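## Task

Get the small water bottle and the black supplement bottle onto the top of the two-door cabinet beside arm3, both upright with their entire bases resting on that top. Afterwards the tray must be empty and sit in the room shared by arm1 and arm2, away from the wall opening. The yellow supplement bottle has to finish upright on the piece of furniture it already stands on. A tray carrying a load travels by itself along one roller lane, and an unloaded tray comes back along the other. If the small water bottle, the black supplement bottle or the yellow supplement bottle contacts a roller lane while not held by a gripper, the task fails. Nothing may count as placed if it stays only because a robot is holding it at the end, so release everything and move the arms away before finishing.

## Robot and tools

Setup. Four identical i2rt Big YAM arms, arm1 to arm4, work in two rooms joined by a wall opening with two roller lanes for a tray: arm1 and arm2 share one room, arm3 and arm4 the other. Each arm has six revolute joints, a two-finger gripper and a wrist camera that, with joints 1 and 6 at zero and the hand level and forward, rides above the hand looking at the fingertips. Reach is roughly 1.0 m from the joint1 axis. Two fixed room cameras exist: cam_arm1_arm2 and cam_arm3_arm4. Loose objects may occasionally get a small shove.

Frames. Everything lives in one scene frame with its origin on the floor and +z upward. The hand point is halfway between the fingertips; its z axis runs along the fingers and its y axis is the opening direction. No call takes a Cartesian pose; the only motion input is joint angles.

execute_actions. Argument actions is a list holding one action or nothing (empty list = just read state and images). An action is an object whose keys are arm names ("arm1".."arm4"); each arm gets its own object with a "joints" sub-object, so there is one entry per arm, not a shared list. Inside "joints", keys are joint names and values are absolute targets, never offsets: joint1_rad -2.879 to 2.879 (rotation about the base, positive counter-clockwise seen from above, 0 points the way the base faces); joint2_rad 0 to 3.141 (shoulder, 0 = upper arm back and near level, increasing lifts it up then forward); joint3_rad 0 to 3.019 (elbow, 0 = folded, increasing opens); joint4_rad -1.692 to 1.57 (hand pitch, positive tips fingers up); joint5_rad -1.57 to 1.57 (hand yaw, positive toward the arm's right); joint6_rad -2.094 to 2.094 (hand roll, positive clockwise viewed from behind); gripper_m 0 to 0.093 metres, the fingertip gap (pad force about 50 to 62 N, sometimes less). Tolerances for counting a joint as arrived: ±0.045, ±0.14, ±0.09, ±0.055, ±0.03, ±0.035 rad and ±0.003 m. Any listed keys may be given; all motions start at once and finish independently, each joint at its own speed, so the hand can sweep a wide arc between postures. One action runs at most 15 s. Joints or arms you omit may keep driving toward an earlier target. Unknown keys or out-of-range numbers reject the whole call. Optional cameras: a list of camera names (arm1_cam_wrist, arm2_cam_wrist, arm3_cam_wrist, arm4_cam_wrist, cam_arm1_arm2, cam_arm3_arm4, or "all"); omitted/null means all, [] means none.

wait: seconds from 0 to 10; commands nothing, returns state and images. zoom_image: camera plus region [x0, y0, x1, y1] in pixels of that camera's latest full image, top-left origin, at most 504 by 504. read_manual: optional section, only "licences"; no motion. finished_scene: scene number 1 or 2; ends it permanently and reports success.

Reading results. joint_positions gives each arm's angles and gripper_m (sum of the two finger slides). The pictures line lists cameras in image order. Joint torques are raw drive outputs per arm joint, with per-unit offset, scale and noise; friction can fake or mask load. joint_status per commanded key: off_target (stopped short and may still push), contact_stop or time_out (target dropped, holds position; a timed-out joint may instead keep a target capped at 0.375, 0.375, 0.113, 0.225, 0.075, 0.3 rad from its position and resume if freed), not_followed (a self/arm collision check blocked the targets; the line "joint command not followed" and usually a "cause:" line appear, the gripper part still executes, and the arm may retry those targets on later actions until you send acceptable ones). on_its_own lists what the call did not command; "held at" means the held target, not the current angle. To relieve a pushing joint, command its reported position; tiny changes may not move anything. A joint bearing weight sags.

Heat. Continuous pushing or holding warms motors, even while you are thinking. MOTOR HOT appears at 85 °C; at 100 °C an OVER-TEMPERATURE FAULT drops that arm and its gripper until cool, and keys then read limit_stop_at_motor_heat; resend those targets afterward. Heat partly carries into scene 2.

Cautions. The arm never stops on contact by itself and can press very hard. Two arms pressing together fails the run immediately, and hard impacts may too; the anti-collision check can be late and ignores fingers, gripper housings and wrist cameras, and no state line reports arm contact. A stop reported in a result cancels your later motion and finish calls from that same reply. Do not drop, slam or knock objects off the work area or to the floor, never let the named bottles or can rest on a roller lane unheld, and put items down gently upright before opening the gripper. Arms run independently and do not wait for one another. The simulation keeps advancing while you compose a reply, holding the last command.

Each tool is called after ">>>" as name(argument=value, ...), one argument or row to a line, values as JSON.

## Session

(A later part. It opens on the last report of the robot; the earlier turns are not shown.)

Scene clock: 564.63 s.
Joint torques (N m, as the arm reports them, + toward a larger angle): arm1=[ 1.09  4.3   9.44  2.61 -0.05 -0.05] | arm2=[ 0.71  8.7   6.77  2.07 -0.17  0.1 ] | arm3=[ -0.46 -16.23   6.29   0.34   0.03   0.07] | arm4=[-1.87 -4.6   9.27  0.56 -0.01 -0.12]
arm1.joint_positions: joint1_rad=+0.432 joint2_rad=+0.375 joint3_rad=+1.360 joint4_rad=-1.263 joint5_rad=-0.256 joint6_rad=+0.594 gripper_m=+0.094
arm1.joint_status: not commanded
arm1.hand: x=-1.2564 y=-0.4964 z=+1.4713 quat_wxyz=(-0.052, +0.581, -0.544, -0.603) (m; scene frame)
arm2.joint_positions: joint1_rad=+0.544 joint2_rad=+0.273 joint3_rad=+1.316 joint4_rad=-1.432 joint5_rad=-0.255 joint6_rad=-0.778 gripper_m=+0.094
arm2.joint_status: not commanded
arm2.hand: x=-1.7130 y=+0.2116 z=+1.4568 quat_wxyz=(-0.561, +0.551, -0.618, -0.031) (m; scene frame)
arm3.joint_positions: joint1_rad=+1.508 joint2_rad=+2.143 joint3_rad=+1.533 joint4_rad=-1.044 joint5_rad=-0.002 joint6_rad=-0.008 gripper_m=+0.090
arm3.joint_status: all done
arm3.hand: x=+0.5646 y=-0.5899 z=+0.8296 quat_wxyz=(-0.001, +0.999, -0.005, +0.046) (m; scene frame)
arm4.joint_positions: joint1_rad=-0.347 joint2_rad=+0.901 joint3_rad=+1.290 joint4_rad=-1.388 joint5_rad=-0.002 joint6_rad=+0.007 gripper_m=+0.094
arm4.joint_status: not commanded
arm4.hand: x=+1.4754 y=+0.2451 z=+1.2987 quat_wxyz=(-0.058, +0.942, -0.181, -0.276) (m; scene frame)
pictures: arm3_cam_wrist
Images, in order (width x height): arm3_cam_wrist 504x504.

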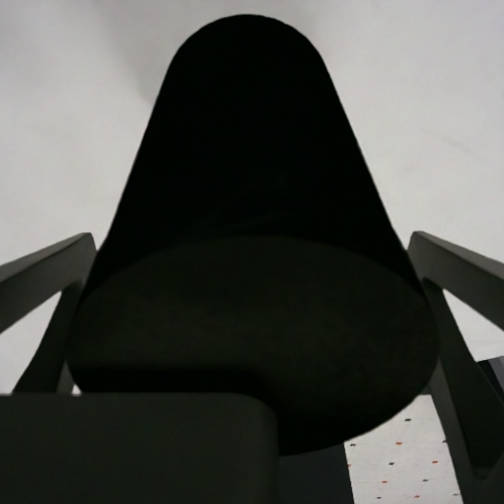

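>>> execute_actions(
  actions=[
    {"arm3":{"joints":{"joint2_rad":1.99,"joint3_rad":1.595,"joint4_rad":-1.17}}},
  ],
  cameras=[],
)

>>> execute_actions(
  actions=[
    {"arm3":{"joints":{"joint1_rad":-0.062,"joint2_rad":2.12,"joint3_rad":1.52,"joint4_rad":-0.96,"joint6_rad":-0.01}}},
  ],
  cameras=["arm3_cam_wrist","cam_arm3_arm4"],
)

Scene clock: 626.33 s.
Joint torques (N m, as the arm reports them, + toward a larger angle): arm1=[ 0.97  4.1   9.38  2.66 -0.05 -0.07] | arm2=[ 0.55  8.77  6.78  2.04 -0.16  0.09] | arm3=[ -1.47 -14.38   8.63  -0.11   0.01   0.02] | arm4=[-1.61 -4.64  9.33  0.53 -0.02 -0.11]
arm1.joint_positions: joint1_rad=+0.432 joint2_rad=+0.375 joint3_rad=+1.360 joint4_rad=-1.263 joint5_rad=-0.256 joint6_rad=+0.594 gripper_m=+0.094
arm1.joint_status: not commanded
arm1.hand: x=-1.2564 y=-0.4964 z=+1.4713 quat_wxyz=(-0.052, +0.581, -0.544, -0.603) (m; scene frame)
arm2.joint_positions: joint1_rad=+0.544 joint2_rad=+0.273 joint3_rad=+1.316 joint4_rad=-1.432 joint5_rad=-0.255 joint6_rad=-0.778 gripper_m=+0.094
arm2.joint_status: not commanded
arm2.hand: x=-1.7130 y=+0.2116 z=+1.4568 quat_wxyz=(-0.561, +0.551, -0.618, -0.031) (m; scene frame)
arm3.joint_positions: joint1_rad=+1.508 joint2_rad=+1.981 joint3_rad=+1.563 joint4_rad=-1.154 joint5_rad=-0.002 joint6_rad=-0.008 gripper_m=+0.090
arm3.joint_status: all done
arm3.hand: x=+0.5564 y=-0.5902 z=+0.9308 quat_wxyz=(-0.001, +1.000, -0.005, +0.005) (m; scene frame)
arm4.joint_positions: joint1_rad=-0.347 joint2_rad=+0.901 joint3_rad=+1.290 joint4_rad=-1.388 joint5_rad=-0.002 joint6_rad=+0.007 gripper_m=+0.094
arm4.joint_status: not commanded
arm4.hand: x=+1.4754 y=+0.2451 z=+1.2987 quat_wxyz=(-0.058, +0.942, -0.181, -0.276) (m; scene frame)
pictures: none
No camera images: the call's "cameras" was empty. Leave "cameras" out to get every camera's image.

Scene clock: 628.17 s.
Joint torques (N m, as the arm reports them, + toward a larger angle): arm1=[ 1.05  3.95  9.44  2.67 -0.05 -0.05] | arm2=[ 0.63  8.72  6.8   2.07 -0.17  0.1 ] | arm3=[  0.59 -15.97   5.68   0.65  -0.07  -0.01] | arm4=[-1.83 -4.52  9.25  0.49  0.   -0.1 ]
arm1.joint_positions: joint1_rad=+0.432 joint2_rad=+0.375 joint3_rad=+1.360 joint4_rad=-1.263 joint5_rad=-0.256 joint6_rad=+0.594 gripper_m=+0.094
arm1.joint_status: not commanded
arm1.hand: x=-1.2564 y=-0.4964 z=+1.4713 quat_wxyz=(-0.052, +0.581, -0.544, -0.603) (m; scene frame)
arm2.joint_positions: joint1_rad=+0.544 joint2_rad=+0.273 joint3_rad=+1.316 joint4_rad=-1.432 joint5_rad=-0.255 joint6_rad=-0.778 gripper_m=+0.094
arm2.joint_status: not commanded
arm2.hand: x=-1.7130 y=+0.2116 z=+1.4568 quat_wxyz=(-0.561, +0.551, -0.618, -0.031) (m; scene frame)
arm3.joint_positions: joint1_rad=-0.067 joint2_rad=+2.118 joint3_rad=+1.527 joint4_rad=-0.964 joint5_rad=+0.001 joint6_rad=-0.010 gripper_m=+0.090
arm3.joint_status: all done
arm3.hand: x=+1.1546 y=-0.0020 z=+0.8493 quat_wxyz=(-0.011, +0.703, -0.711, -0.004) (m; scene frame)
arm4.joint_positions: joint1_rad=-0.347 joint2_rad=+0.901 joint3_rad=+1.290 joint4_rad=-1.388 joint5_rad=-0.002 joint6_rad=+0.007 gripper_m=+0.094
arm4.joint_status: not commanded
arm4.hand: x=+1.4754 y=+0.2451 z=+1.2987 quat_wxyz=(-0.058, +0.942, -0.181, -0.276) (m; scene frame)
pictures: arm3_cam_wrist, cam_arm3_arm4
Images, in order (width x height): arm3_cam_wrist 504x504, cam_arm3_arm4 504x504.

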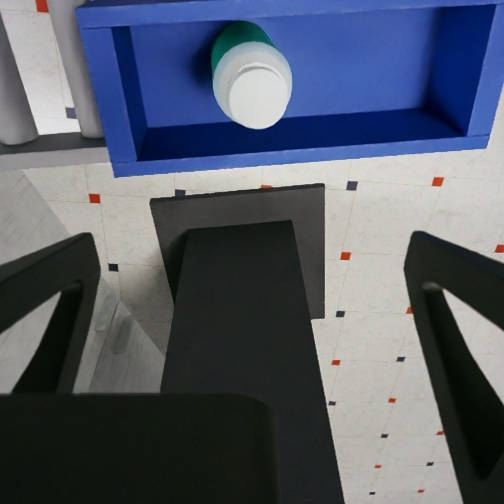

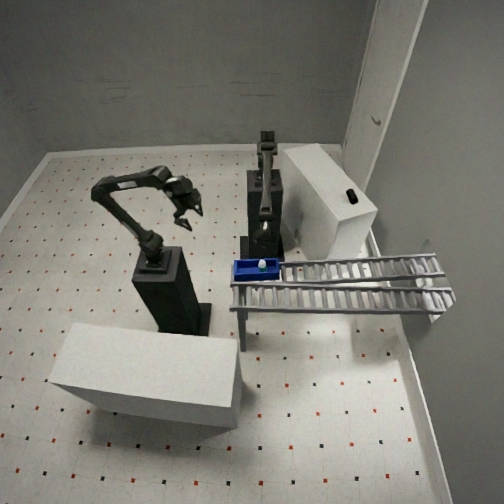

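The black bottle looks knocked over; let me check.

>>> zoom_image(
  camera="cam_arm3_arm4",
  region=[300, 150, 400, 250],
)

Region (300, 150, 400, 250) of cam_arm3_arm4's 504x504 image, scaled by 5.040, with more detail than that image has.

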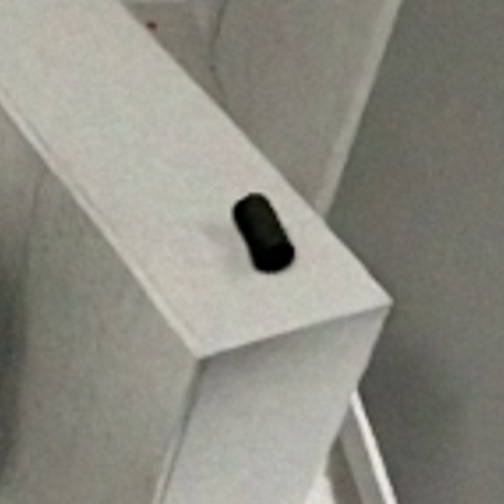

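>>> execute_actions(
  actions=[
    {"arm3":{"joints":{"joint2_rad":2.375,"joint3_rad":1.54,"joint4_rad":-0.712}}},
  ],
  cameras=["arm3_cam_wrist","cam_arm3_arm4"],
)

Scene clock: 674.37 s.
Joint torques (N m, as the arm reports them, + toward a larger angle): arm1=[ 1.12  3.87  9.45  2.68 -0.04 -0.04] | arm2=[ 0.69  8.67  6.81  2.09 -0.17  0.09] | arm3=[ -0.34 -19.11   5.65   1.04  -0.08  -0.04] | arm4=[-1.8  -4.59  9.25  0.46 -0.01 -0.13]
arm1.joint_positions: joint1_rad=+0.432 joint2_rad=+0.375 joint3_rad=+1.360 joint4_rad=-1.263 joint5_rad=-0.256 joint6_rad=+0.594 gripper_m=+0.094
arm1.joint_status: not commanded
arm1.hand: x=-1.2564 y=-0.4964 z=+1.4713 quat_wxyz=(-0.052, +0.581, -0.544, -0.603) (m; scene frame)
arm2.joint_positions: joint1_rad=+0.544 joint2_rad=+0.273 joint3_rad=+1.316 joint4_rad=-1.432 joint5_rad=-0.255 joint6_rad=-0.778 gripper_m=+0.094
arm2.joint_status: not commanded
arm2.hand: x=-1.7130 y=+0.2116 z=+1.4568 quat_wxyz=(-0.561, +0.551, -0.618, -0.031) (m; scene frame)
arm3.joint_positions: joint1_rad=-0.067 joint2_rad=+2.397 joint3_rad=+1.526 joint4_rad=-0.730 joint5_rad=+0.001 joint6_rad=-0.010 gripper_m=+0.090
arm3.joint_status: all done
arm3.hand: x=+1.1558 y=-0.0146 z=+0.6885 quat_wxyz=(+0.006, +0.703, -0.711, +0.013) (m; scene frame)
arm4.joint_positions: joint1_rad=-0.347 joint2_rad=+0.901 joint3_rad=+1.290 joint4_rad=-1.388 joint5_rad=-0.002 joint6_rad=+0.007 gripper_m=+0.094
arm4.joint_status: not commanded
arm4.hand: x=+1.4754 y=+0.2451 z=+1.2987 quat_wxyz=(-0.058, +0.942, -0.181, -0.276) (m; scene frame)
pictures: arm3_cam_wrist, cam_arm3_arm4
Images, in order (width x height): arm3_cam_wrist 504x504, cam_arm3_arm4 504x504.

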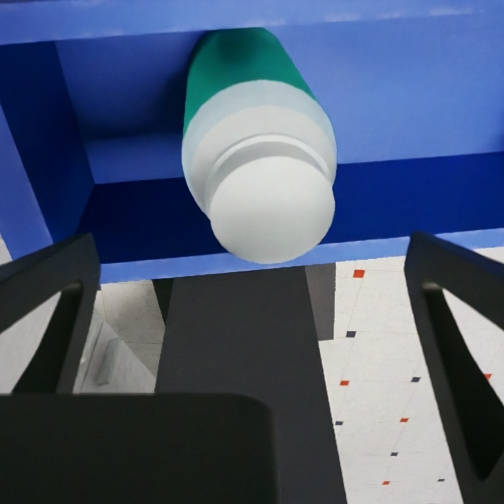

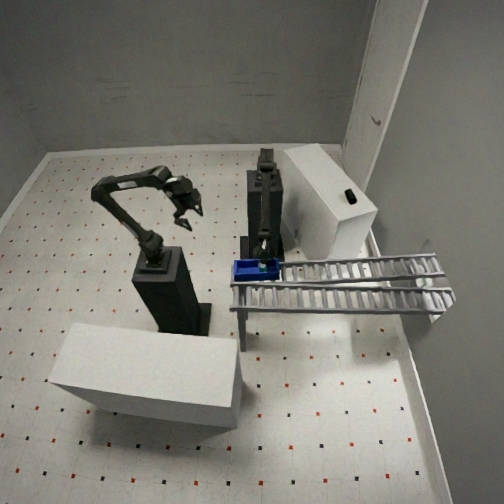

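>>> execute_actions(
  actions=[
    {"arm3":{"joints":{"joint2_rad":2.52,"joint3_rad":1.572,"joint4_rad":-0.59}}},
  ],
  cameras=["arm3_cam_wrist"],
)

Scene clock: 691.40 s.
Joint torques (N m, as the arm reports them, + toward a larger angle): arm1=[ 1.12  3.83  9.42  2.64 -0.05 -0.06] | arm2=[ 0.53  8.67  6.77  2.08 -0.17  0.09] | arm3=[ -0.2  -18.18   5.48   1.3   -0.1    0.04] | arm4=[-1.98 -4.6   9.27  0.5  -0.01 -0.11]
arm1.joint_positions: joint1_rad=+0.432 joint2_rad=+0.375 joint3_rad=+1.360 joint4_rad=-1.263 joint5_rad=-0.256 joint6_rad=+0.594 gripper_m=+0.094
arm1.joint_status: not commanded
arm1.hand: x=-1.2564 y=-0.4964 z=+1.4713 quat_wxyz=(-0.052, +0.581, -0.544, -0.603) (m; scene frame)
arm2.joint_positions: joint1_rad=+0.544 joint2_rad=+0.273 joint3_rad=+1.316 joint4_rad=-1.432 joint5_rad=-0.255 joint6_rad=-0.778 gripper_m=+0.094
arm2.joint_status: not commanded
arm2.hand: x=-1.7130 y=+0.2116 z=+1.4568 quat_wxyz=(-0.561, +0.551, -0.618, -0.031) (m; scene frame)
arm3.joint_positions: joint1_rad=-0.067 joint2_rad=+2.522 joint3_rad=+1.551 joint4_rad=-0.606 joint5_rad=+0.001 joint6_rad=-0.010 gripper_m=+0.090
arm3.joint_status: all done
arm3.hand: x=+1.1563 y=-0.0157 z=+0.6230 quat_wxyz=(-0.002, +0.703, -0.711, +0.004) (m; scene frame)
arm4.joint_positions: joint1_rad=-0.347 joint2_rad=+0.901 joint3_rad=+1.290 joint4_rad=-1.388 joint5_rad=-0.002 joint6_rad=+0.007 gripper_m=+0.094
arm4.joint_status: not commanded
arm4.hand: x=+1.4754 y=+0.2451 z=+1.2987 quat_wxyz=(-0.058, +0.942, -0.181, -0.276) (m; scene frame)
pictures: arm3_cam_wrist
Images, in order (width x height): arm3_cam_wrist 504x504.

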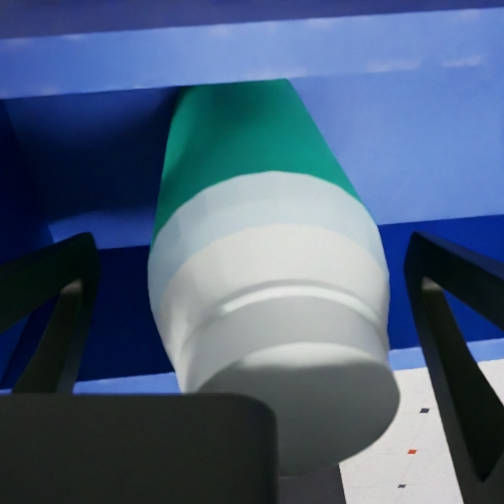

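>>> execute_actions(
  actions=[
    {"arm3":{"joints":{"gripper_m":0.042}}},
  ],
  cameras=["arm3_cam_wrist"],
)

Scene clock: 705.57 s.
Joint torques (N m, as the arm reports them, + toward a larger angle): arm1=[ 1.01  3.98  9.46  2.63 -0.05 -0.04] | arm2=[ 0.58  8.71  6.76  2.03 -0.16  0.1 ] | arm3=[ -0.2  -18.06   5.54   1.2   -0.14  -0.03] | arm4=[-1.95 -4.72  9.3   0.55 -0.01 -0.11]
arm1.joint_positions: joint1_rad=+0.432 joint2_rad=+0.375 joint3_rad=+1.360 joint4_rad=-1.263 joint5_rad=-0.256 joint6_rad=+0.594 gripper_m=+0.094
arm1.joint_status: not commanded
arm1.hand: x=-1.2564 y=-0.4964 z=+1.4713 quat_wxyz=(-0.052, +0.581, -0.544, -0.603) (m; scene frame)
arm2.joint_positions: joint1_rad=+0.544 joint2_rad=+0.273 joint3_rad=+1.316 joint4_rad=-1.432 joint5_rad=-0.255 joint6_rad=-0.778 gripper_m=+0.094
arm2.joint_status: not commanded
arm2.hand: x=-1.7130 y=+0.2116 z=+1.4568 quat_wxyz=(-0.561, +0.551, -0.618, -0.031) (m; scene frame)
arm3.joint_positions: joint1_rad=-0.067 joint2_rad=+2.522 joint3_rad=+1.551 joint4_rad=-0.606 joint5_rad=+0.001 joint6_rad=-0.010 gripper_m=+0.052
arm3.joint_status: gripper_m off_target (ended at +0.052, target +0.042)
arm3.hand: x=+1.1565 y=-0.0157 z=+0.6230 quat_wxyz=(-0.003, +0.703, -0.711, +0.005) (m; scene frame)
arm4.joint_positions: joint1_rad=-0.347 joint2_rad=+0.901 joint3_rad=+1.290 joint4_rad=-1.388 joint5_rad=-0.002 joint6_rad=+0.007 gripper_m=+0.094
arm4.joint_status: not commanded
arm4.hand: x=+1.4754 y=+0.2451 z=+1.2987 quat_wxyz=(-0.058, +0.942, -0.181, -0.276) (m; scene frame)
pictures: arm3_cam_wrist
Images, in order (width x height): arm3_cam_wrist 504x504.

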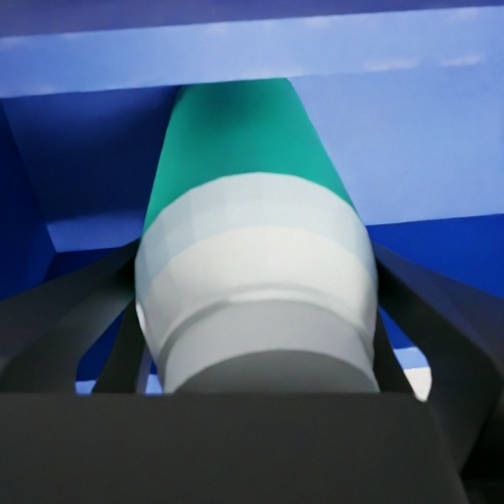

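>>> execute_actions(
  actions=[
    {"arm3":{"joints":{"joint2_rad":2.385,"joint4_rad":-0.675}}},
  ],
  cameras=["arm3_cam_wrist"],
)

>>> execute_actions(
  actions=[
    {"arm3":{"joints":{"joint2_rad":1.90,"joint3_rad":1.61,"joint4_rad":-1.28}}},
  ],
  cameras=["arm3_cam_wrist","cam_arm3_arm4"],
)

Scene clock: 721.03 s.
Joint torques (N m, as the arm reports them, + toward a larger angle): arm1=[ 1.14  3.99  9.42  2.61 -0.04 -0.04] | arm2=[ 0.65  8.63  6.81  2.03 -0.17  0.1 ] | arm3=[  0.16 -20.07   6.43   0.32  -0.16   0.  ] | arm4=[-1.56 -4.51  9.27  0.5  -0.02 -0.12]
arm1.joint_positions: joint1_rad=+0.432 joint2_rad=+0.375 joint3_rad=+1.360 joint4_rad=-1.263 joint5_rad=-0.256 joint6_rad=+0.594 gripper_m=+0.094
arm1.joint_status: not commanded
arm1.hand: x=-1.2564 y=-0.4964 z=+1.4713 quat_wxyz=(-0.052, +0.581, -0.544, -0.603) (m; scene frame)
arm2.joint_positions: joint1_rad=+0.544 joint2_rad=+0.273 joint3_rad=+1.316 joint4_rad=-1.432 joint5_rad=-0.255 joint6_rad=-0.778 gripper_m=+0.094
arm2.joint_status: not commanded
arm2.hand: x=-1.7130 y=+0.2116 z=+1.4568 quat_wxyz=(-0.561, +0.551, -0.618, -0.031) (m; scene frame)
arm3.joint_positions: joint1_rad=-0.067 joint2_rad=+2.405 joint3_rad=+1.551 joint4_rad=-0.664 joint5_rad=+0.001 joint6_rad=-0.010 gripper_m=+0.052
arm3.joint_status: all done
arm3.hand: x=+1.1565 y=+0.0122 z=+0.6900 quat_wxyz=(-0.024, +0.703, -0.711, -0.016) (m; scene frame)
arm4.joint_positions: joint1_rad=-0.347 joint2_rad=+0.901 joint3_rad=+1.290 joint4_rad=-1.388 joint5_rad=-0.002 joint6_rad=+0.007 gripper_m=+0.094
arm4.joint_status: not commanded
arm4.hand: x=+1.4754 y=+0.2451 z=+1.2987 quat_wxyz=(-0.058, +0.942, -0.181, -0.276) (m; scene frame)
pictures: arm3_cam_wrist
Images, in order (width x height): arm3_cam_wrist 504x504.

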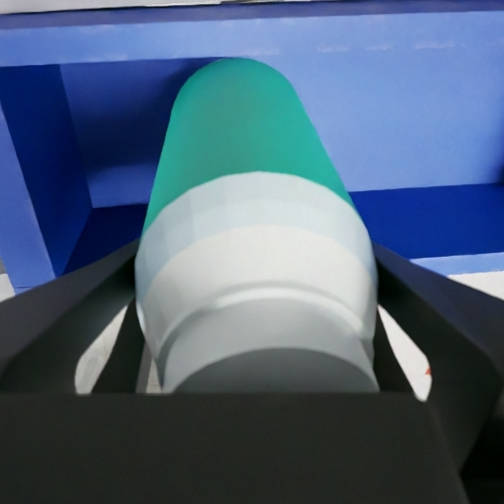

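Scene clock: 722.57 s.
Joint torques (N m, as the arm reports them, + toward a larger angle): arm1=[ 1.13  4.    9.41  2.6  -0.05 -0.04] | arm2=[ 0.62  8.75  6.77  2.08 -0.18  0.09] | arm3=[  0.39 -15.34   8.54   0.05  -0.1    0.03] | arm4=[-1.85 -4.7   9.23  0.49  0.02 -0.1 ]
arm1.joint_positions: joint1_rad=+0.432 joint2_rad=+0.375 joint3_rad=+1.360 joint4_rad=-1.263 joint5_rad=-0.256 joint6_rad=+0.594 gripper_m=+0.094
arm1.joint_status: not commanded
arm1.hand: x=-1.2564 y=-0.4964 z=+1.4713 quat_wxyz=(-0.052, +0.581, -0.544, -0.603) (m; scene frame)
arm2.joint_positions: joint1_rad=+0.544 joint2_rad=+0.273 joint3_rad=+1.316 joint4_rad=-1.432 joint5_rad=-0.255 joint6_rad=-0.778 gripper_m=+0.094
arm2.joint_status: not commanded
arm2.hand: x=-1.7130 y=+0.2116 z=+1.4568 quat_wxyz=(-0.561, +0.551, -0.618, -0.031) (m; scene frame)
arm3.joint_positions: joint1_rad=-0.067 joint2_rad=+1.906 joint3_rad=+1.587 joint4_rad=-1.263 joint5_rad=+0.001 joint6_rad=-0.010 gripper_m=+0.052
arm3.joint_status: all done
arm3.hand: x=+1.1528 y=-0.0303 z=+0.9893 quat_wxyz=(-0.001, +0.703, -0.711, +0.006) (m; scene frame)
arm4.joint_positions: joint1_rad=-0.347 joint2_rad=+0.901 joint3_rad=+1.290 joint4_rad=-1.388 joint5_rad=-0.002 joint6_rad=+0.007 gripper_m=+0.094
arm4.joint_status: not commanded
arm4.hand: x=+1.4754 y=+0.2451 z=+1.2987 quat_wxyz=(-0.058, +0.942, -0.181, -0.276) (m; scene frame)
pictures: arm3_cam_wrist, cam_arm3_arm4
Images, in order (width x height): arm3_cam_wrist 504x504, cam_arm3_arm4 504x504.

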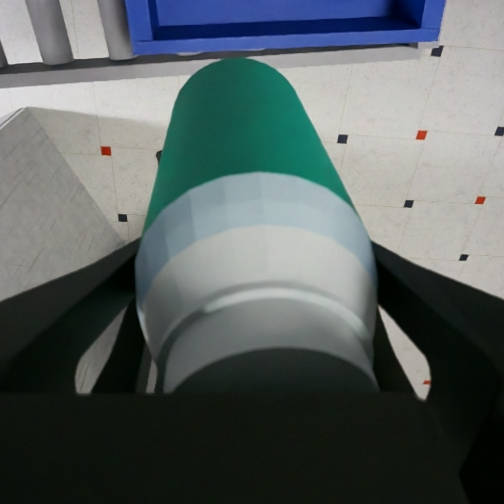

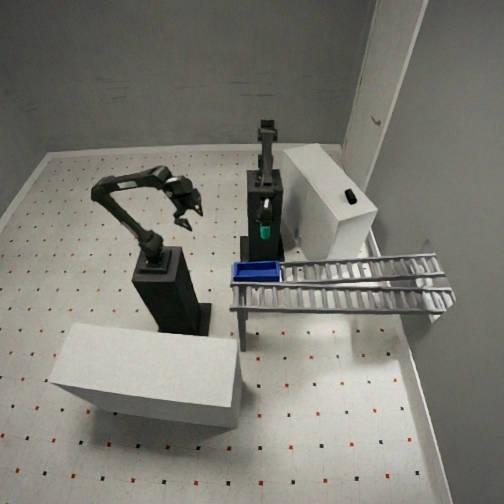

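>>> execute_actions(
  actions=[
    {"arm3":{"joints":{"joint1_rad":2.0,"joint2_rad":1.905,"joint3_rad":1.465,"joint4_rad":-1.10}}},
  ],
  cameras=["arm3_cam_wrist","cam_arm3_arm4"],
)

Scene clock: 763.07 s.
Joint torques (N m, as the arm reports them, + toward a larger angle): arm1=[ 0.9   3.95  9.41  2.63 -0.04 -0.05] | arm2=[ 0.63  8.66  6.79  2.05 -0.17  0.09] | arm3=[ -0.62 -16.37   6.94   0.74   0.03  -0.06] | arm4=[-1.74 -4.26  9.3   0.47 -0.01 -0.12]
arm1.joint_positions: joint1_rad=+0.432 joint2_rad=+0.375 joint3_rad=+1.360 joint4_rad=-1.263 joint5_rad=-0.256 joint6_rad=+0.594 gripper_m=+0.094
arm1.joint_status: not commanded
arm1.hand: x=-1.2564 y=-0.4964 z=+1.4713 quat_wxyz=(-0.052, +0.581, -0.544, -0.603) (m; scene frame)
arm2.joint_positions: joint1_rad=+0.544 joint2_rad=+0.273 joint3_rad=+1.316 joint4_rad=-1.432 joint5_rad=-0.255 joint6_rad=-0.778 gripper_m=+0.094
arm2.joint_status: not commanded
arm2.hand: x=-1.7130 y=+0.2116 z=+1.4568 quat_wxyz=(-0.561, +0.551, -0.618, -0.031) (m; scene frame)
arm3.joint_positions: joint1_rad=+2.010 joint2_rad=+1.915 joint3_rad=+1.457 joint4_rad=-1.103 joint5_rad=-0.002 joint6_rad=-0.010 gripper_m=+0.052
arm3.joint_status: all done
arm3.hand: x=+0.6459 y=-0.8606 z=+0.9303 quat_wxyz=(+0.001, +0.970, +0.245, +0.000) (m; scene frame)
arm4.joint_positions: joint1_rad=-0.347 joint2_rad=+0.901 joint3_rad=+1.290 joint4_rad=-1.388 joint5_rad=-0.002 joint6_rad=+0.007 gripper_m=+0.094
arm4.joint_status: not commanded
arm4.hand: x=+1.4754 y=+0.2451 z=+1.2987 quat_wxyz=(-0.058, +0.942, -0.181, -0.276) (m; scene frame)
pictures: arm3_cam_wrist, cam_arm3_arm4
Images, in order (width x height): arm3_cam_wrist 504x504, cam_arm3_arm4 504x504.

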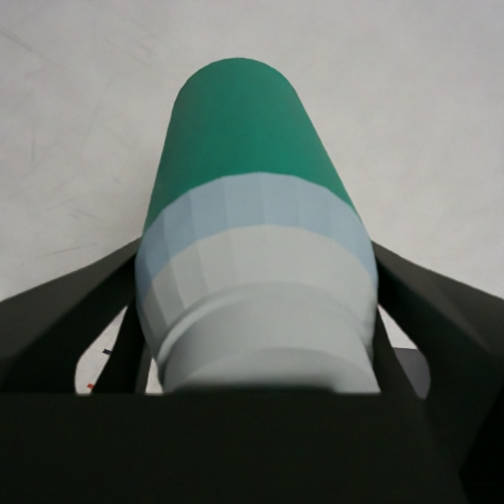

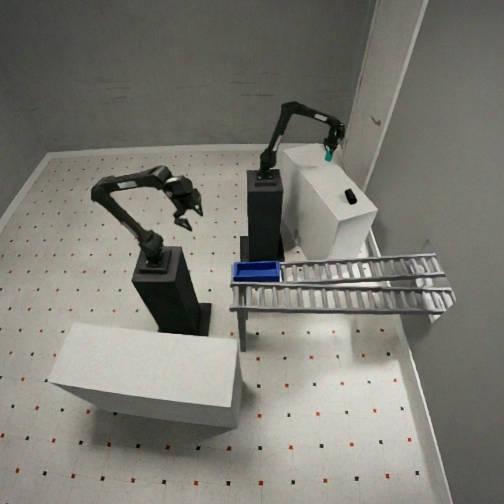

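>>> execute_actions(
  actions=[
    {"arm3":{"joints":{"joint2_rad":1.982,"joint3_rad":1.352,"joint4_rad":-0.91}},"arm4":{"joints":{"joint1_rad":0.161,"joint2_rad":2.30,"joint3_rad":1.47,"joint4_rad":-0.71,"joint5_rad":0,"joint6_rad":0.128,"gripper_m":0.06}}},
  ],
  cameras=["arm3_cam_wrist","arm4_cam_wrist","cam_arm3_arm4"],
)

Scene clock: 781.00 s.
Joint torques (N m, as the arm reports them, + toward a larger angle): arm1=[ 1.15  4.13  9.45  2.6  -0.05 -0.04] | arm2=[ 0.65  8.77  6.79  2.07 -0.18  0.1 ] | arm3=[ -1.42 -15.8    6.64   1.27   0.1    0.03] | arm4=[ -2.49 -22.57   6.72   0.53  -0.08   0.05]
arm1.joint_positions: joint1_rad=+0.432 joint2_rad=+0.375 joint3_rad=+1.360 joint4_rad=-1.263 joint5_rad=-0.256 joint6_rad=+0.594 gripper_m=+0.094
arm1.joint_status: not commanded
arm1.hand: x=-1.2564 y=-0.4964 z=+1.4713 quat_wxyz=(-0.052, +0.581, -0.544, -0.603) (m; scene frame)
arm2.joint_positions: joint1_rad=+0.544 joint2_rad=+0.273 joint3_rad=+1.316 joint4_rad=-1.432 joint5_rad=-0.255 joint6_rad=-0.778 gripper_m=+0.094
arm2.joint_status: not commanded
arm2.hand: x=-1.7130 y=+0.2116 z=+1.4568 quat_wxyz=(-0.561, +0.551, -0.618, -0.031) (m; scene frame)
arm3.joint_positions: joint1_rad=+2.010 joint2_rad=+1.993 joint3_rad=+1.341 joint4_rad=-0.930 joint5_rad=-0.004 joint6_rad=-0.010 gripper_m=+0.051
arm3.joint_status: all done
arm3.hand: x=+0.6636 y=-0.8516 z=+0.8513 quat_wxyz=(-0.001, +0.969, +0.245, +0.011) (m; scene frame)
arm4.joint_positions: joint1_rad=+0.167 joint2_rad=+2.315 joint3_rad=+1.450 joint4_rad=-0.724 joint5_rad=+0.000 joint6_rad=+0.120 gripper_m=+0.060
arm4.joint_status: all done
arm4.hand: x=+1.2158 y=+0.0555 z=+0.7133 quat_wxyz=(-0.008, +1.000, +0.008, +0.012) (m; scene frame)
pictures: arm3_cam_wrist, arm4_cam_wrist, cam_arm3_arm4
Images, in order (width x height): arm3_cam_wrist 504x504, arm4_cam_wrist 504x504, cam_arm3_arm4 504x504.

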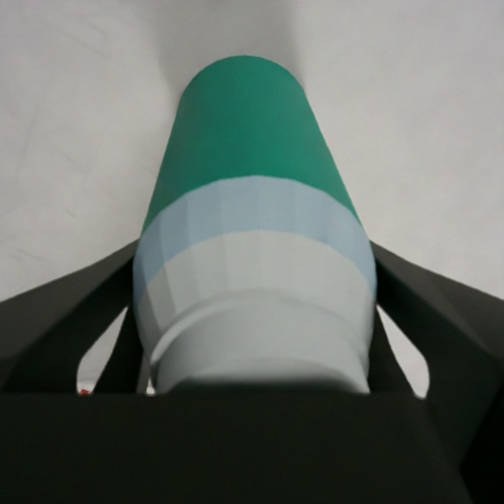

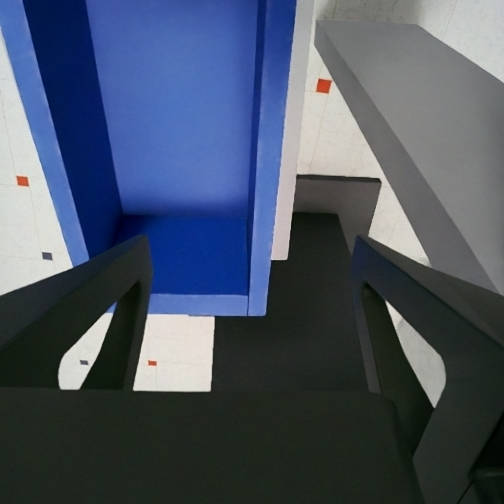

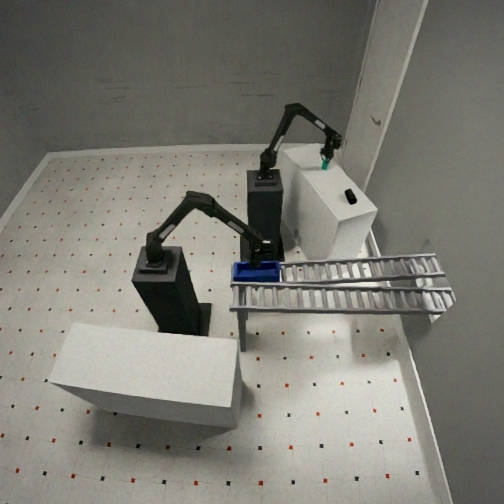

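>>> execute_actions(
  actions=[
    {"arm3":{"joints":{"gripper_m":0.09}},"arm4":{"joints":{"joint1_rad":0.142,"joint2_rad":2.612,"joint3_rad":1.615,"joint4_rad":-0.528}}},
  ],
  cameras=["arm3_cam_wrist","arm4_cam_wrist","cam_arm3_arm4"],
)

Scene clock: 811.17 s.
Joint torques (N m, as the arm reports them, + toward a larger angle): arm1=[ 0.77  3.98  9.36  2.68 -0.05 -0.04] | arm2=[ 0.73  8.58  6.77  2.05 -0.17  0.1 ] | arm3=[ -1.33 -16.16   6.27   1.22   0.06  -0.03] | arm4=[ -2.12 -23.52   5.14   0.43  -0.08   0.07]
arm1.joint_positions: joint1_rad=+0.432 joint2_rad=+0.375 joint3_rad=+1.360 joint4_rad=-1.263 joint5_rad=-0.256 joint6_rad=+0.594 gripper_m=+0.094
arm1.joint_status: not commanded
arm1.hand: x=-1.2564 y=-0.4964 z=+1.4713 quat_wxyz=(-0.052, +0.581, -0.544, -0.603) (m; scene frame)
arm2.joint_positions: joint1_rad=+0.544 joint2_rad=+0.273 joint3_rad=+1.316 joint4_rad=-1.432 joint5_rad=-0.255 joint6_rad=-0.778 gripper_m=+0.094
arm2.joint_status: not commanded
arm2.hand: x=-1.7130 y=+0.2116 z=+1.4568 quat_wxyz=(-0.561, +0.551, -0.618, -0.031) (m; scene frame)
arm3.joint_positions: joint1_rad=+2.010 joint2_rad=+1.993 joint3_rad=+1.341 joint4_rad=-0.928 joint5_rad=-0.003 joint6_rad=-0.010 gripper_m=+0.090
arm3.joint_status: all done
arm3.hand: x=+0.6632 y=-0.8517 z=+0.8513 quat_wxyz=(-0.001, +0.969, +0.245, +0.010) (m; scene frame)
arm4.joint_positions: joint1_rad=+0.145 joint2_rad=+2.631 joint3_rad=+1.604 joint4_rad=-0.537 joint5_rad=+0.000 joint6_rad=+0.120 gripper_m=+0.060
arm4.joint_status: all done
arm4.hand: x=+1.2018 y=+0.0687 z=+0.5708 quat_wxyz=(-0.007, +1.000, -0.003, -0.001) (m; scene frame)
pictures: arm3_cam_wrist, arm4_cam_wrist, cam_arm3_arm4
Images, in order (width x height): arm3_cam_wrist 504x504, arm4_cam_wrist 504x504, cam_arm3_arm4 504x504.

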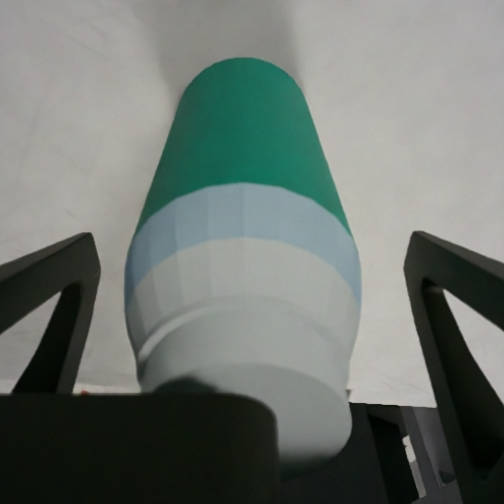

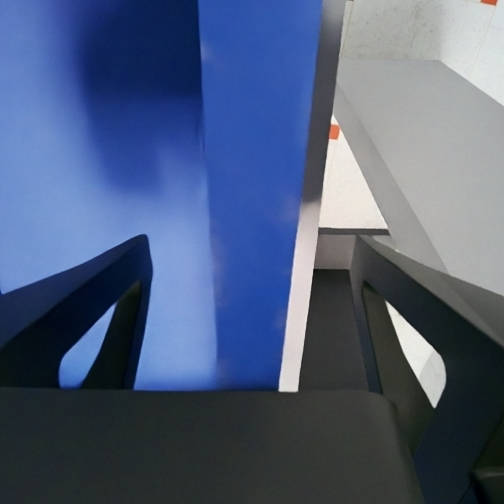

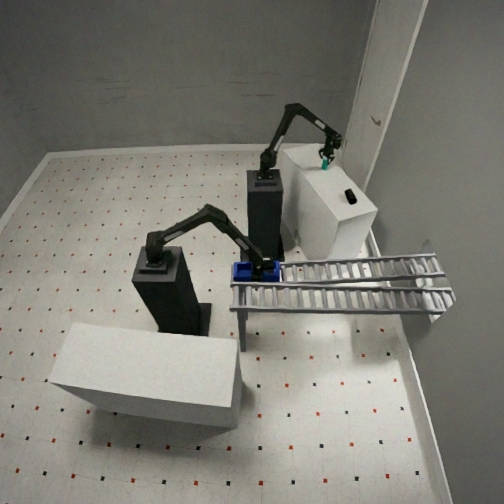

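>>> execute_actions(
  actions=[
    {"arm3":{"joints":{"joint2_rad":1.865,"joint3_rad":1.505,"joint4_rad":-1.185}},"arm4":{"joints":{"gripper_m":0.004}}},
  ],
  cameras=["arm4_cam_wrist"],
)

Scene clock: 863.17 s.
Joint torques (N m, as the arm reports them, + toward a larger angle): arm1=[ 1.06  4.06  9.48  2.65 -0.04 -0.05] | arm2=[ 0.73  8.76  6.79  2.04 -0.17  0.09] | arm3=[ -1.51 -12.48   8.78  -0.03   0.06   0.01] | arm4=[ -1.97 -23.66   5.03   0.48   0.11   0.03]
arm1.joint_positions: joint1_rad=+0.432 joint2_rad=+0.375 joint3_rad=+1.360 joint4_rad=-1.263 joint5_rad=-0.256 joint6_rad=+0.594 gripper_m=+0.094
arm1.joint_status: not commanded
arm1.hand: x=-1.2564 y=-0.4964 z=+1.4713 quat_wxyz=(-0.052, +0.581, -0.544, -0.603) (m; scene frame)
arm2.joint_positions: joint1_rad=+0.544 joint2_rad=+0.273 joint3_rad=+1.316 joint4_rad=-1.432 joint5_rad=-0.255 joint6_rad=-0.778 gripper_m=+0.094
arm2.joint_status: not commanded
arm2.hand: x=-1.7130 y=+0.2116 z=+1.4568 quat_wxyz=(-0.561, +0.551, -0.618, -0.031) (m; scene frame)
arm3.joint_positions: joint1_rad=+2.010 joint2_rad=+1.851 joint3_rad=+1.477 joint4_rad=-1.167 joint5_rad=-0.003 joint6_rad=-0.010 gripper_m=+0.090
arm3.joint_status: all done
arm3.hand: x=+0.6492 y=-0.8591 z=+0.9714 quat_wxyz=(+0.004, +0.969, +0.245, -0.009) (m; scene frame)
arm4.joint_positions: joint1_rad=+0.145 joint2_rad=+2.630 joint3_rad=+1.604 joint4_rad=-0.537 joint5_rad=-0.004 joint6_rad=+0.122 gripper_m=+0.011
arm4.joint_status: gripper_m off_target (ended at +0.011, target +0.004)
arm4.hand: x=+1.2015 y=+0.0679 z=+0.5713 quat_wxyz=(-0.004, +1.000, -0.004, -0.001) (m; scene frame)
pictures: arm4_cam_wrist
Images, in order (width x height): arm4_cam_wrist 504x504.

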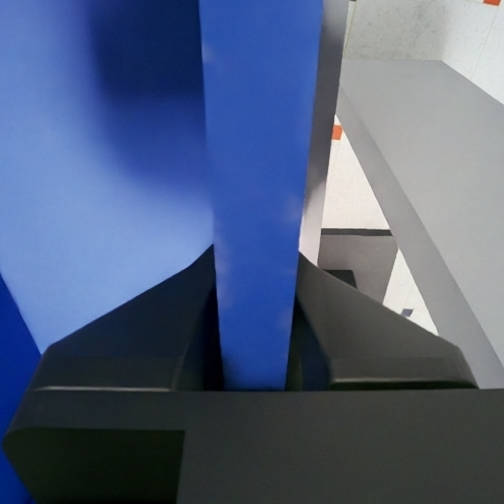

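>>> execute_actions(
  actions=[
    {"arm3":{"joints":{"joint1_rad":1.34,"joint6_rad":1.57}},"arm4":{"joints":{"joint2_rad":2.0,"joint3_rad":1.604,"joint4_rad":-0.537}}},
  ],
  cameras=["arm3_cam_wrist","arm4_cam_wrist","cam_arm3_arm4"],
)

Scene clock: 902.47 s.
Joint torques (N m, as the arm reports them, + toward a larger angle): arm1=[ 1.24  3.98  9.47  2.66 -0.04 -0.02] | arm2=[ 0.74  8.67  6.79  2.04 -0.17  0.09] | arm3=[ -0.22 -13.18   8.41  -0.14   0.02   0.06] | arm4=[ -1.96 -25.34   9.67   0.98  -0.1    0.03]
arm1.joint_positions: joint1_rad=+0.432 joint2_rad=+0.375 joint3_rad=+1.360 joint4_rad=-1.263 joint5_rad=-0.256 joint6_rad=+0.594 gripper_m=+0.094
arm1.joint_status: not commanded
arm1.hand: x=-1.2564 y=-0.4964 z=+1.4713 quat_wxyz=(-0.052, +0.581, -0.544, -0.603) (m; scene frame)
arm2.joint_positions: joint1_rad=+0.544 joint2_rad=+0.273 joint3_rad=+1.316 joint4_rad=-1.432 joint5_rad=-0.255 joint6_rad=-0.778 gripper_m=+0.094
arm2.joint_status: not commanded
arm2.hand: x=-1.7130 y=+0.2116 z=+1.4568 quat_wxyz=(-0.561, +0.551, -0.618, -0.031) (m; scene frame)
arm3.joint_positions: joint1_rad=+1.328 joint2_rad=+1.851 joint3_rad=+1.477 joint4_rad=-1.167 joint5_rad=+0.001 joint6_rad=+1.560 gripper_m=+0.090
arm3.joint_status: all done
arm3.hand: x=+0.5960 y=-0.4911 z=+0.9724 quat_wxyz=(+0.004, +0.638, -0.770, -0.010) (m; scene frame)
arm4.joint_positions: joint1_rad=+0.145 joint2_rad=+2.042 joint3_rad=+1.582 joint4_rad=-0.537 joint5_rad=+0.001 joint6_rad=+0.122 gripper_m=+0.011
arm4.joint_status: all done
arm4.hand: x=+1.0551 y=+0.0472 z=+0.9475 quat_wxyz=(+0.026, +0.960, -0.002, -0.279) (m; scene frame)
pictures: arm3_cam_wrist, arm4_cam_wrist, cam_arm3_arm4
Images, in order (width x height): arm3_cam_wrist 504x504, arm4_cam_wrist 504x504, cam_arm3_arm4 504x504.

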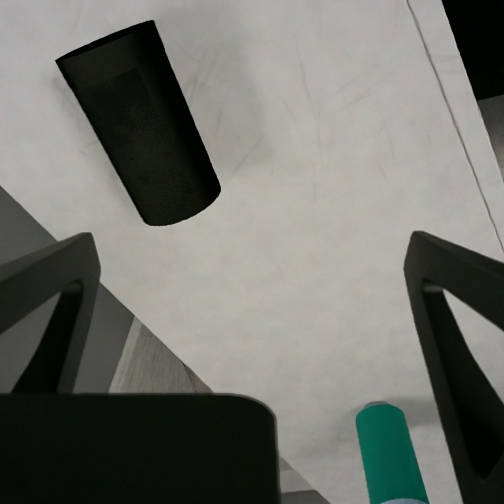

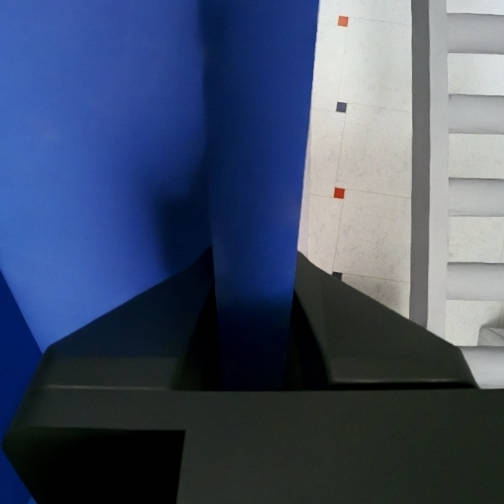

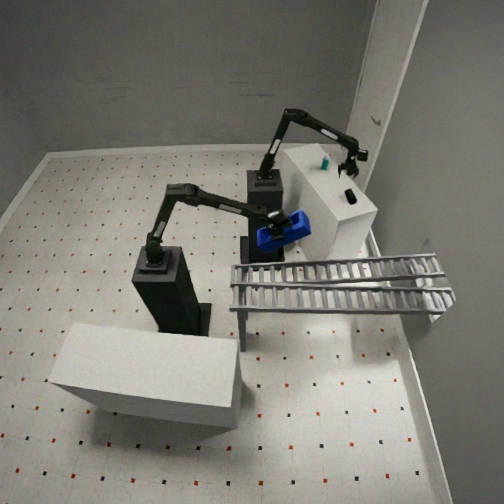

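>>> execute_actions(
  actions=[
    {"arm3":{"joints":{"joint1_rad":1.353,"joint2_rad":2.137,"joint3_rad":1.70,"joint4_rad":-1.07,"joint6_rad":1.237}},"arm4":{"joints":{"joint1_rad":-0.252,"joint2_rad":2.18,"joint3_rad":1.805,"joint4_rad":-1.30,"joint5_rad":0.055,"joint6_rad":-0.28}}},
  ],
  cameras=["arm3_cam_wrist","arm4_cam_wrist","cam_arm3_arm4"],
)

Scene clock: 964.97 s.
Joint torques (N m, as the arm reports them, + toward a larger angle): arm1=[ 1.03  4.15  9.37  2.62 -0.06 -0.03] | arm2=[ 0.67  8.73  6.8   2.04 -0.17  0.09] | arm3=[  0.91 -18.18   8.96   0.91   0.03  -0.06] | arm4=[ -1.96 -25.54  11.51  -0.84  -0.11  -0.15]
arm1.joint_positions: joint1_rad=+0.432 joint2_rad=+0.375 joint3_rad=+1.360 joint4_rad=-1.263 joint5_rad=-0.256 joint6_rad=+0.594 gripper_m=+0.094
arm1.joint_status: not commanded
arm1.hand: x=-1.2564 y=-0.4964 z=+1.4713 quat_wxyz=(-0.052, +0.581, -0.544, -0.603) (m; scene frame)
arm2.joint_positions: joint1_rad=+0.544 joint2_rad=+0.273 joint3_rad=+1.316 joint4_rad=-1.432 joint5_rad=-0.255 joint6_rad=-0.778 gripper_m=+0.094
arm2.joint_status: not commanded
arm2.hand: x=-1.7130 y=+0.2116 z=+1.4568 quat_wxyz=(-0.561, +0.551, -0.618, -0.031) (m; scene frame)
arm3.joint_positions: joint1_rad=+1.340 joint2_rad=+2.146 joint3_rad=+1.658 joint4_rad=-1.081 joint5_rad=+0.001 joint6_rad=+1.246 gripper_m=+0.090
arm3.joint_status: all done
arm3.hand: x=+0.5289 y=-0.4846 z=+0.8676 quat_wxyz=(-0.004, +0.755, -0.656, +0.001) (m; scene frame)
arm4.joint_positions: joint1_rad=-0.249 joint2_rad=+2.217 joint3_rad=+1.740 joint4_rad=-1.283 joint5_rad=+0.057 joint6_rad=-0.269 gripper_m=+0.011
arm4.joint_status: all done
arm4.hand: x=+1.2100 y=+0.3056 z=+0.8657 quat_wxyz=(-0.008, +0.995, -0.004, +0.101) (m; scene frame)
pictures: arm3_cam_wrist, arm4_cam_wrist, cam_arm3_arm4
Images, in order (width x height): arm3_cam_wrist 504x504, arm4_cam_wrist 504x504, cam_arm3_arm4 504x504.

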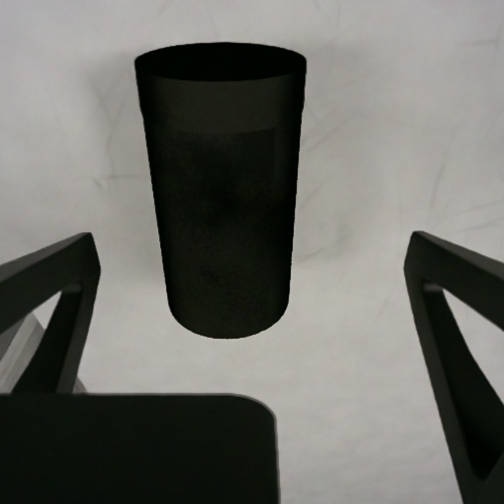

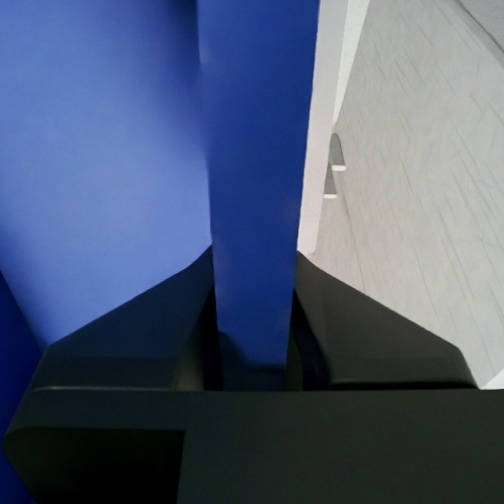

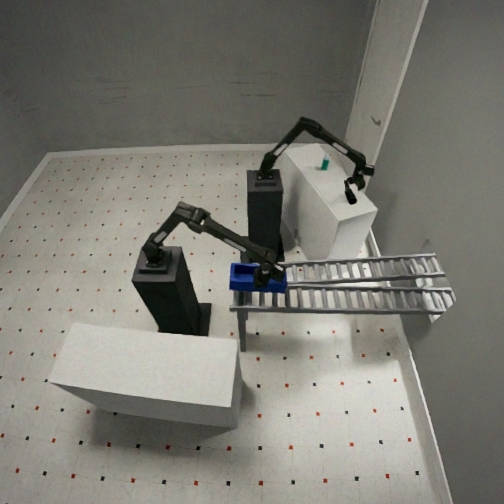

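>>> execute_actions(
  actions=[
    {"arm3":{"joints":{"joint2_rad":2.255,"joint3_rad":1.712,"joint4_rad":-0.96}},"arm4":{"joints":{"joint2_rad":2.30,"joint3_rad":1.742,"joint4_rad":-1.105}}},
  ],
  cameras=["arm3_cam_wrist","arm4_cam_wrist","cam_arm3_arm4"],
)

>>> zoom_image(
  camera="cam_arm3_arm4",
  region=[210, 230, 330, 330],
)

Scene clock: 997.37 s.
Joint torques (N m, as the arm reports them, + toward a larger angle): arm1=[ 1.15  4.08  9.49  2.63 -0.04 -0.04] | arm2=[ 0.59  8.55  6.82  2.02 -0.16  0.1 ] | arm3=[  0.58 -18.35   8.54   1.25   0.01  -0.11] | arm4=[ -1.83 -25.89   7.11   0.19  -0.11  -0.14]
arm1.joint_positions: joint1_rad=+0.432 joint2_rad=+0.375 joint3_rad=+1.360 joint4_rad=-1.263 joint5_rad=-0.256 joint6_rad=+0.594 gripper_m=+0.094
arm1.joint_status: not commanded
arm1.hand: x=-1.2564 y=-0.4964 z=+1.4713 quat_wxyz=(-0.052, +0.581, -0.544, -0.603) (m; scene frame)
arm2.joint_positions: joint1_rad=+0.544 joint2_rad=+0.273 joint3_rad=+1.316 joint4_rad=-1.432 joint5_rad=-0.255 joint6_rad=-0.778 gripper_m=+0.094
arm2.joint_status: not commanded
arm2.hand: x=-1.7130 y=+0.2116 z=+1.4568 quat_wxyz=(-0.561, +0.551, -0.618, -0.031) (m; scene frame)
arm3.joint_positions: joint1_rad=+1.340 joint2_rad=+2.256 joint3_rad=+1.675 joint4_rad=-0.978 joint5_rad=+0.001 joint6_rad=+1.246 gripper_m=+0.090
arm3.joint_status: all done
arm3.hand: x=+0.5159 y=-0.4818 z=+0.8068 quat_wxyz=(-0.002, +0.755, -0.656, -0.003) (m; scene frame)
arm4.joint_positions: joint1_rad=-0.249 joint2_rad=+2.337 joint3_rad=+1.733 joint4_rad=-1.114 joint5_rad=+0.057 joint6_rad=-0.271 gripper_m=+0.011
arm4.joint_status: all done
arm4.hand: x=+1.1967 y=+0.3107 z=+0.7870 quat_wxyz=(-0.014, +0.997, -0.003, +0.081) (m; scene frame)
pictures: arm3_cam_wrist, arm4_cam_wrist, cam_arm3_arm4
Images, in order (width x height): arm3_cam_wrist 504x504, arm4_cam_wrist 504x504, cam_arm3_arm4 504x504.

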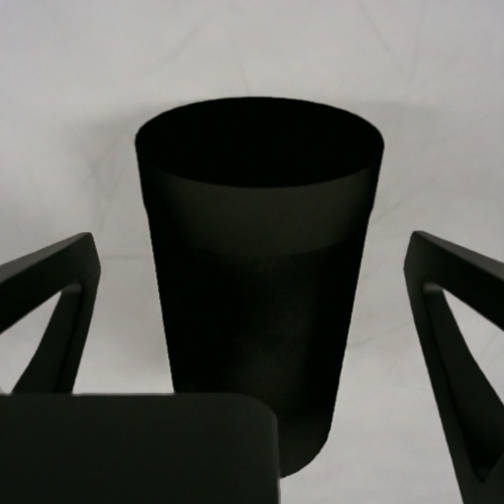

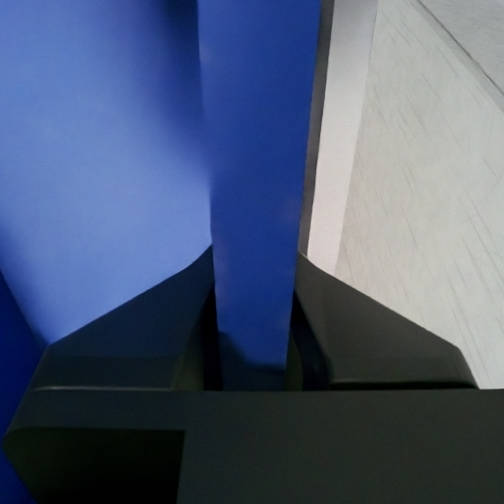

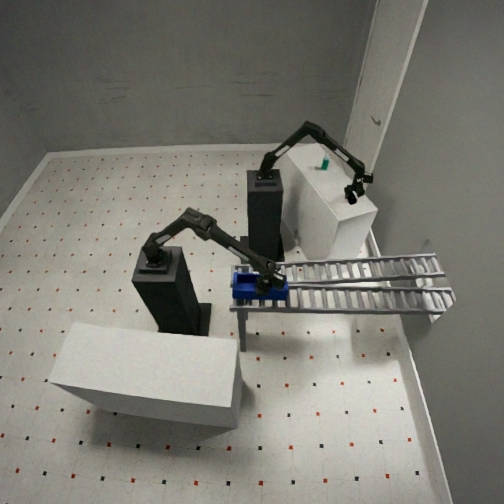

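Region (210, 230, 330, 330) of cam_arm3_arm4's 504x504 image, scaled by 4.200, with more detail than that image has.

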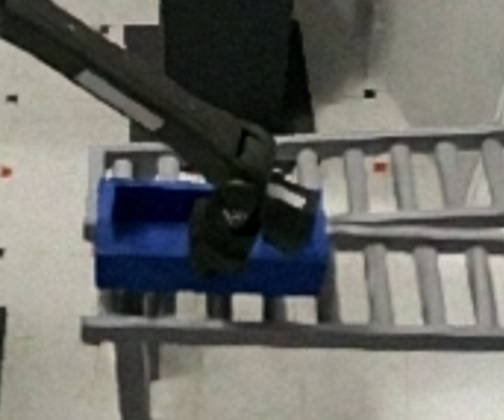

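>>> execute_actions(
  actions=[
    {"arm3":{"joints":{"gripper_m":0.048}},"arm4":{"joints":{"joint2_rad":2.345,"joint4_rad":-1.07}}},
  ],
  cameras=["arm3_cam_wrist","arm4_cam_wrist","cam_arm3_arm4"],
)

>>> zoom_image(
  camera="cam_arm3_arm4",
  region=[210, 230, 330, 330],
)

Scene clock: 1015.10 s.
Joint torques (N m, as the arm reports them, + toward a larger angle): arm1=[ 1.25  4.23  9.43  2.68 -0.03 -0.04] | arm2=[ 0.67  8.68  6.79  2.02 -0.17  0.09] | arm3=[  0.61 -18.74   8.38   1.16   0.05  -0.1 ] | arm4=[ -1.95 -24.13   7.1    0.21  -0.13  -0.13]
arm1.joint_positions: joint1_rad=+0.432 joint2_rad=+0.375 joint3_rad=+1.360 joint4_rad=-1.263 joint5_rad=-0.256 joint6_rad=+0.594 gripper_m=+0.094
arm1.joint_status: not commanded
arm1.hand: x=-1.2564 y=-0.4964 z=+1.4713 quat_wxyz=(-0.052, +0.581, -0.544, -0.603) (m; scene frame)
arm2.joint_positions: joint1_rad=+0.544 joint2_rad=+0.273 joint3_rad=+1.316 joint4_rad=-1.432 joint5_rad=-0.255 joint6_rad=-0.778 gripper_m=+0.094
arm2.joint_status: not commanded
arm2.hand: x=-1.7130 y=+0.2116 z=+1.4568 quat_wxyz=(-0.561, +0.551, -0.618, -0.031) (m; scene frame)
arm3.joint_positions: joint1_rad=+1.340 joint2_rad=+2.256 joint3_rad=+1.675 joint4_rad=-0.977 joint5_rad=+0.001 joint6_rad=+1.245 gripper_m=+0.057
arm3.joint_status: gripper_m off_target (ended at +0.057, target +0.048)
arm3.hand: x=+0.5158 y=-0.4818 z=+0.8068 quat_wxyz=(-0.002, +0.755, -0.656, -0.004) (m; scene frame)
arm4.joint_positions: joint1_rad=-0.249 joint2_rad=+2.356 joint3_rad=+1.733 joint4_rad=-1.080 joint5_rad=+0.057 joint6_rad=-0.271 gripper_m=+0.011
arm4.joint_status: all done
arm4.hand: x=+1.1932 y=+0.3119 z=+0.7745 quat_wxyz=(-0.016, +0.997, -0.004, +0.074) (m; scene frame)
pictures: arm3_cam_wrist, arm4_cam_wrist, cam_arm3_arm4
Images, in order (width x height): arm3_cam_wrist 504x504, arm4_cam_wrist 504x504, cam_arm3_arm4 504x504.

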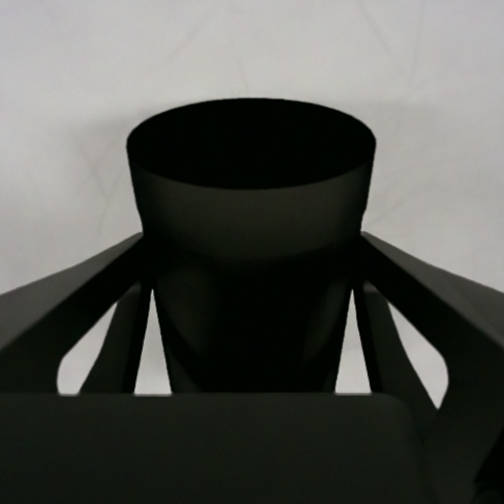

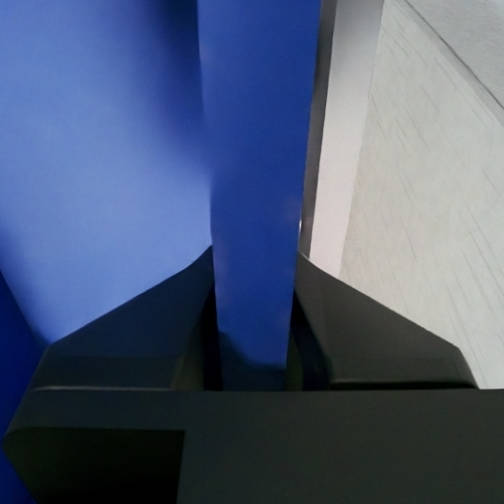

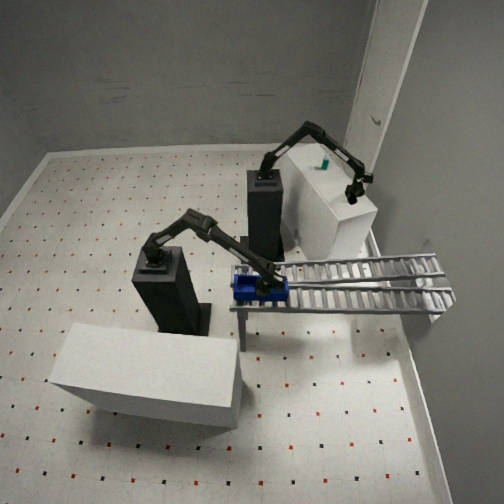

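Region (210, 230, 330, 330) of cam_arm3_arm4's 504x504 image, scaled by 4.200, with more detail than that image has.

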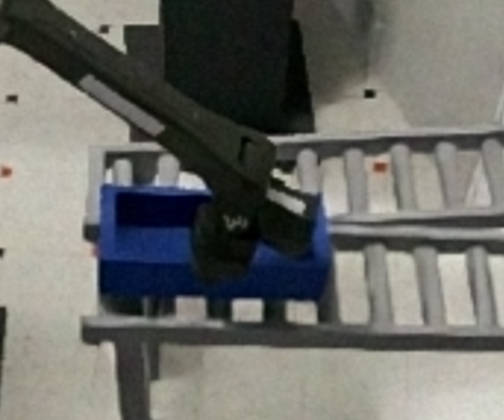

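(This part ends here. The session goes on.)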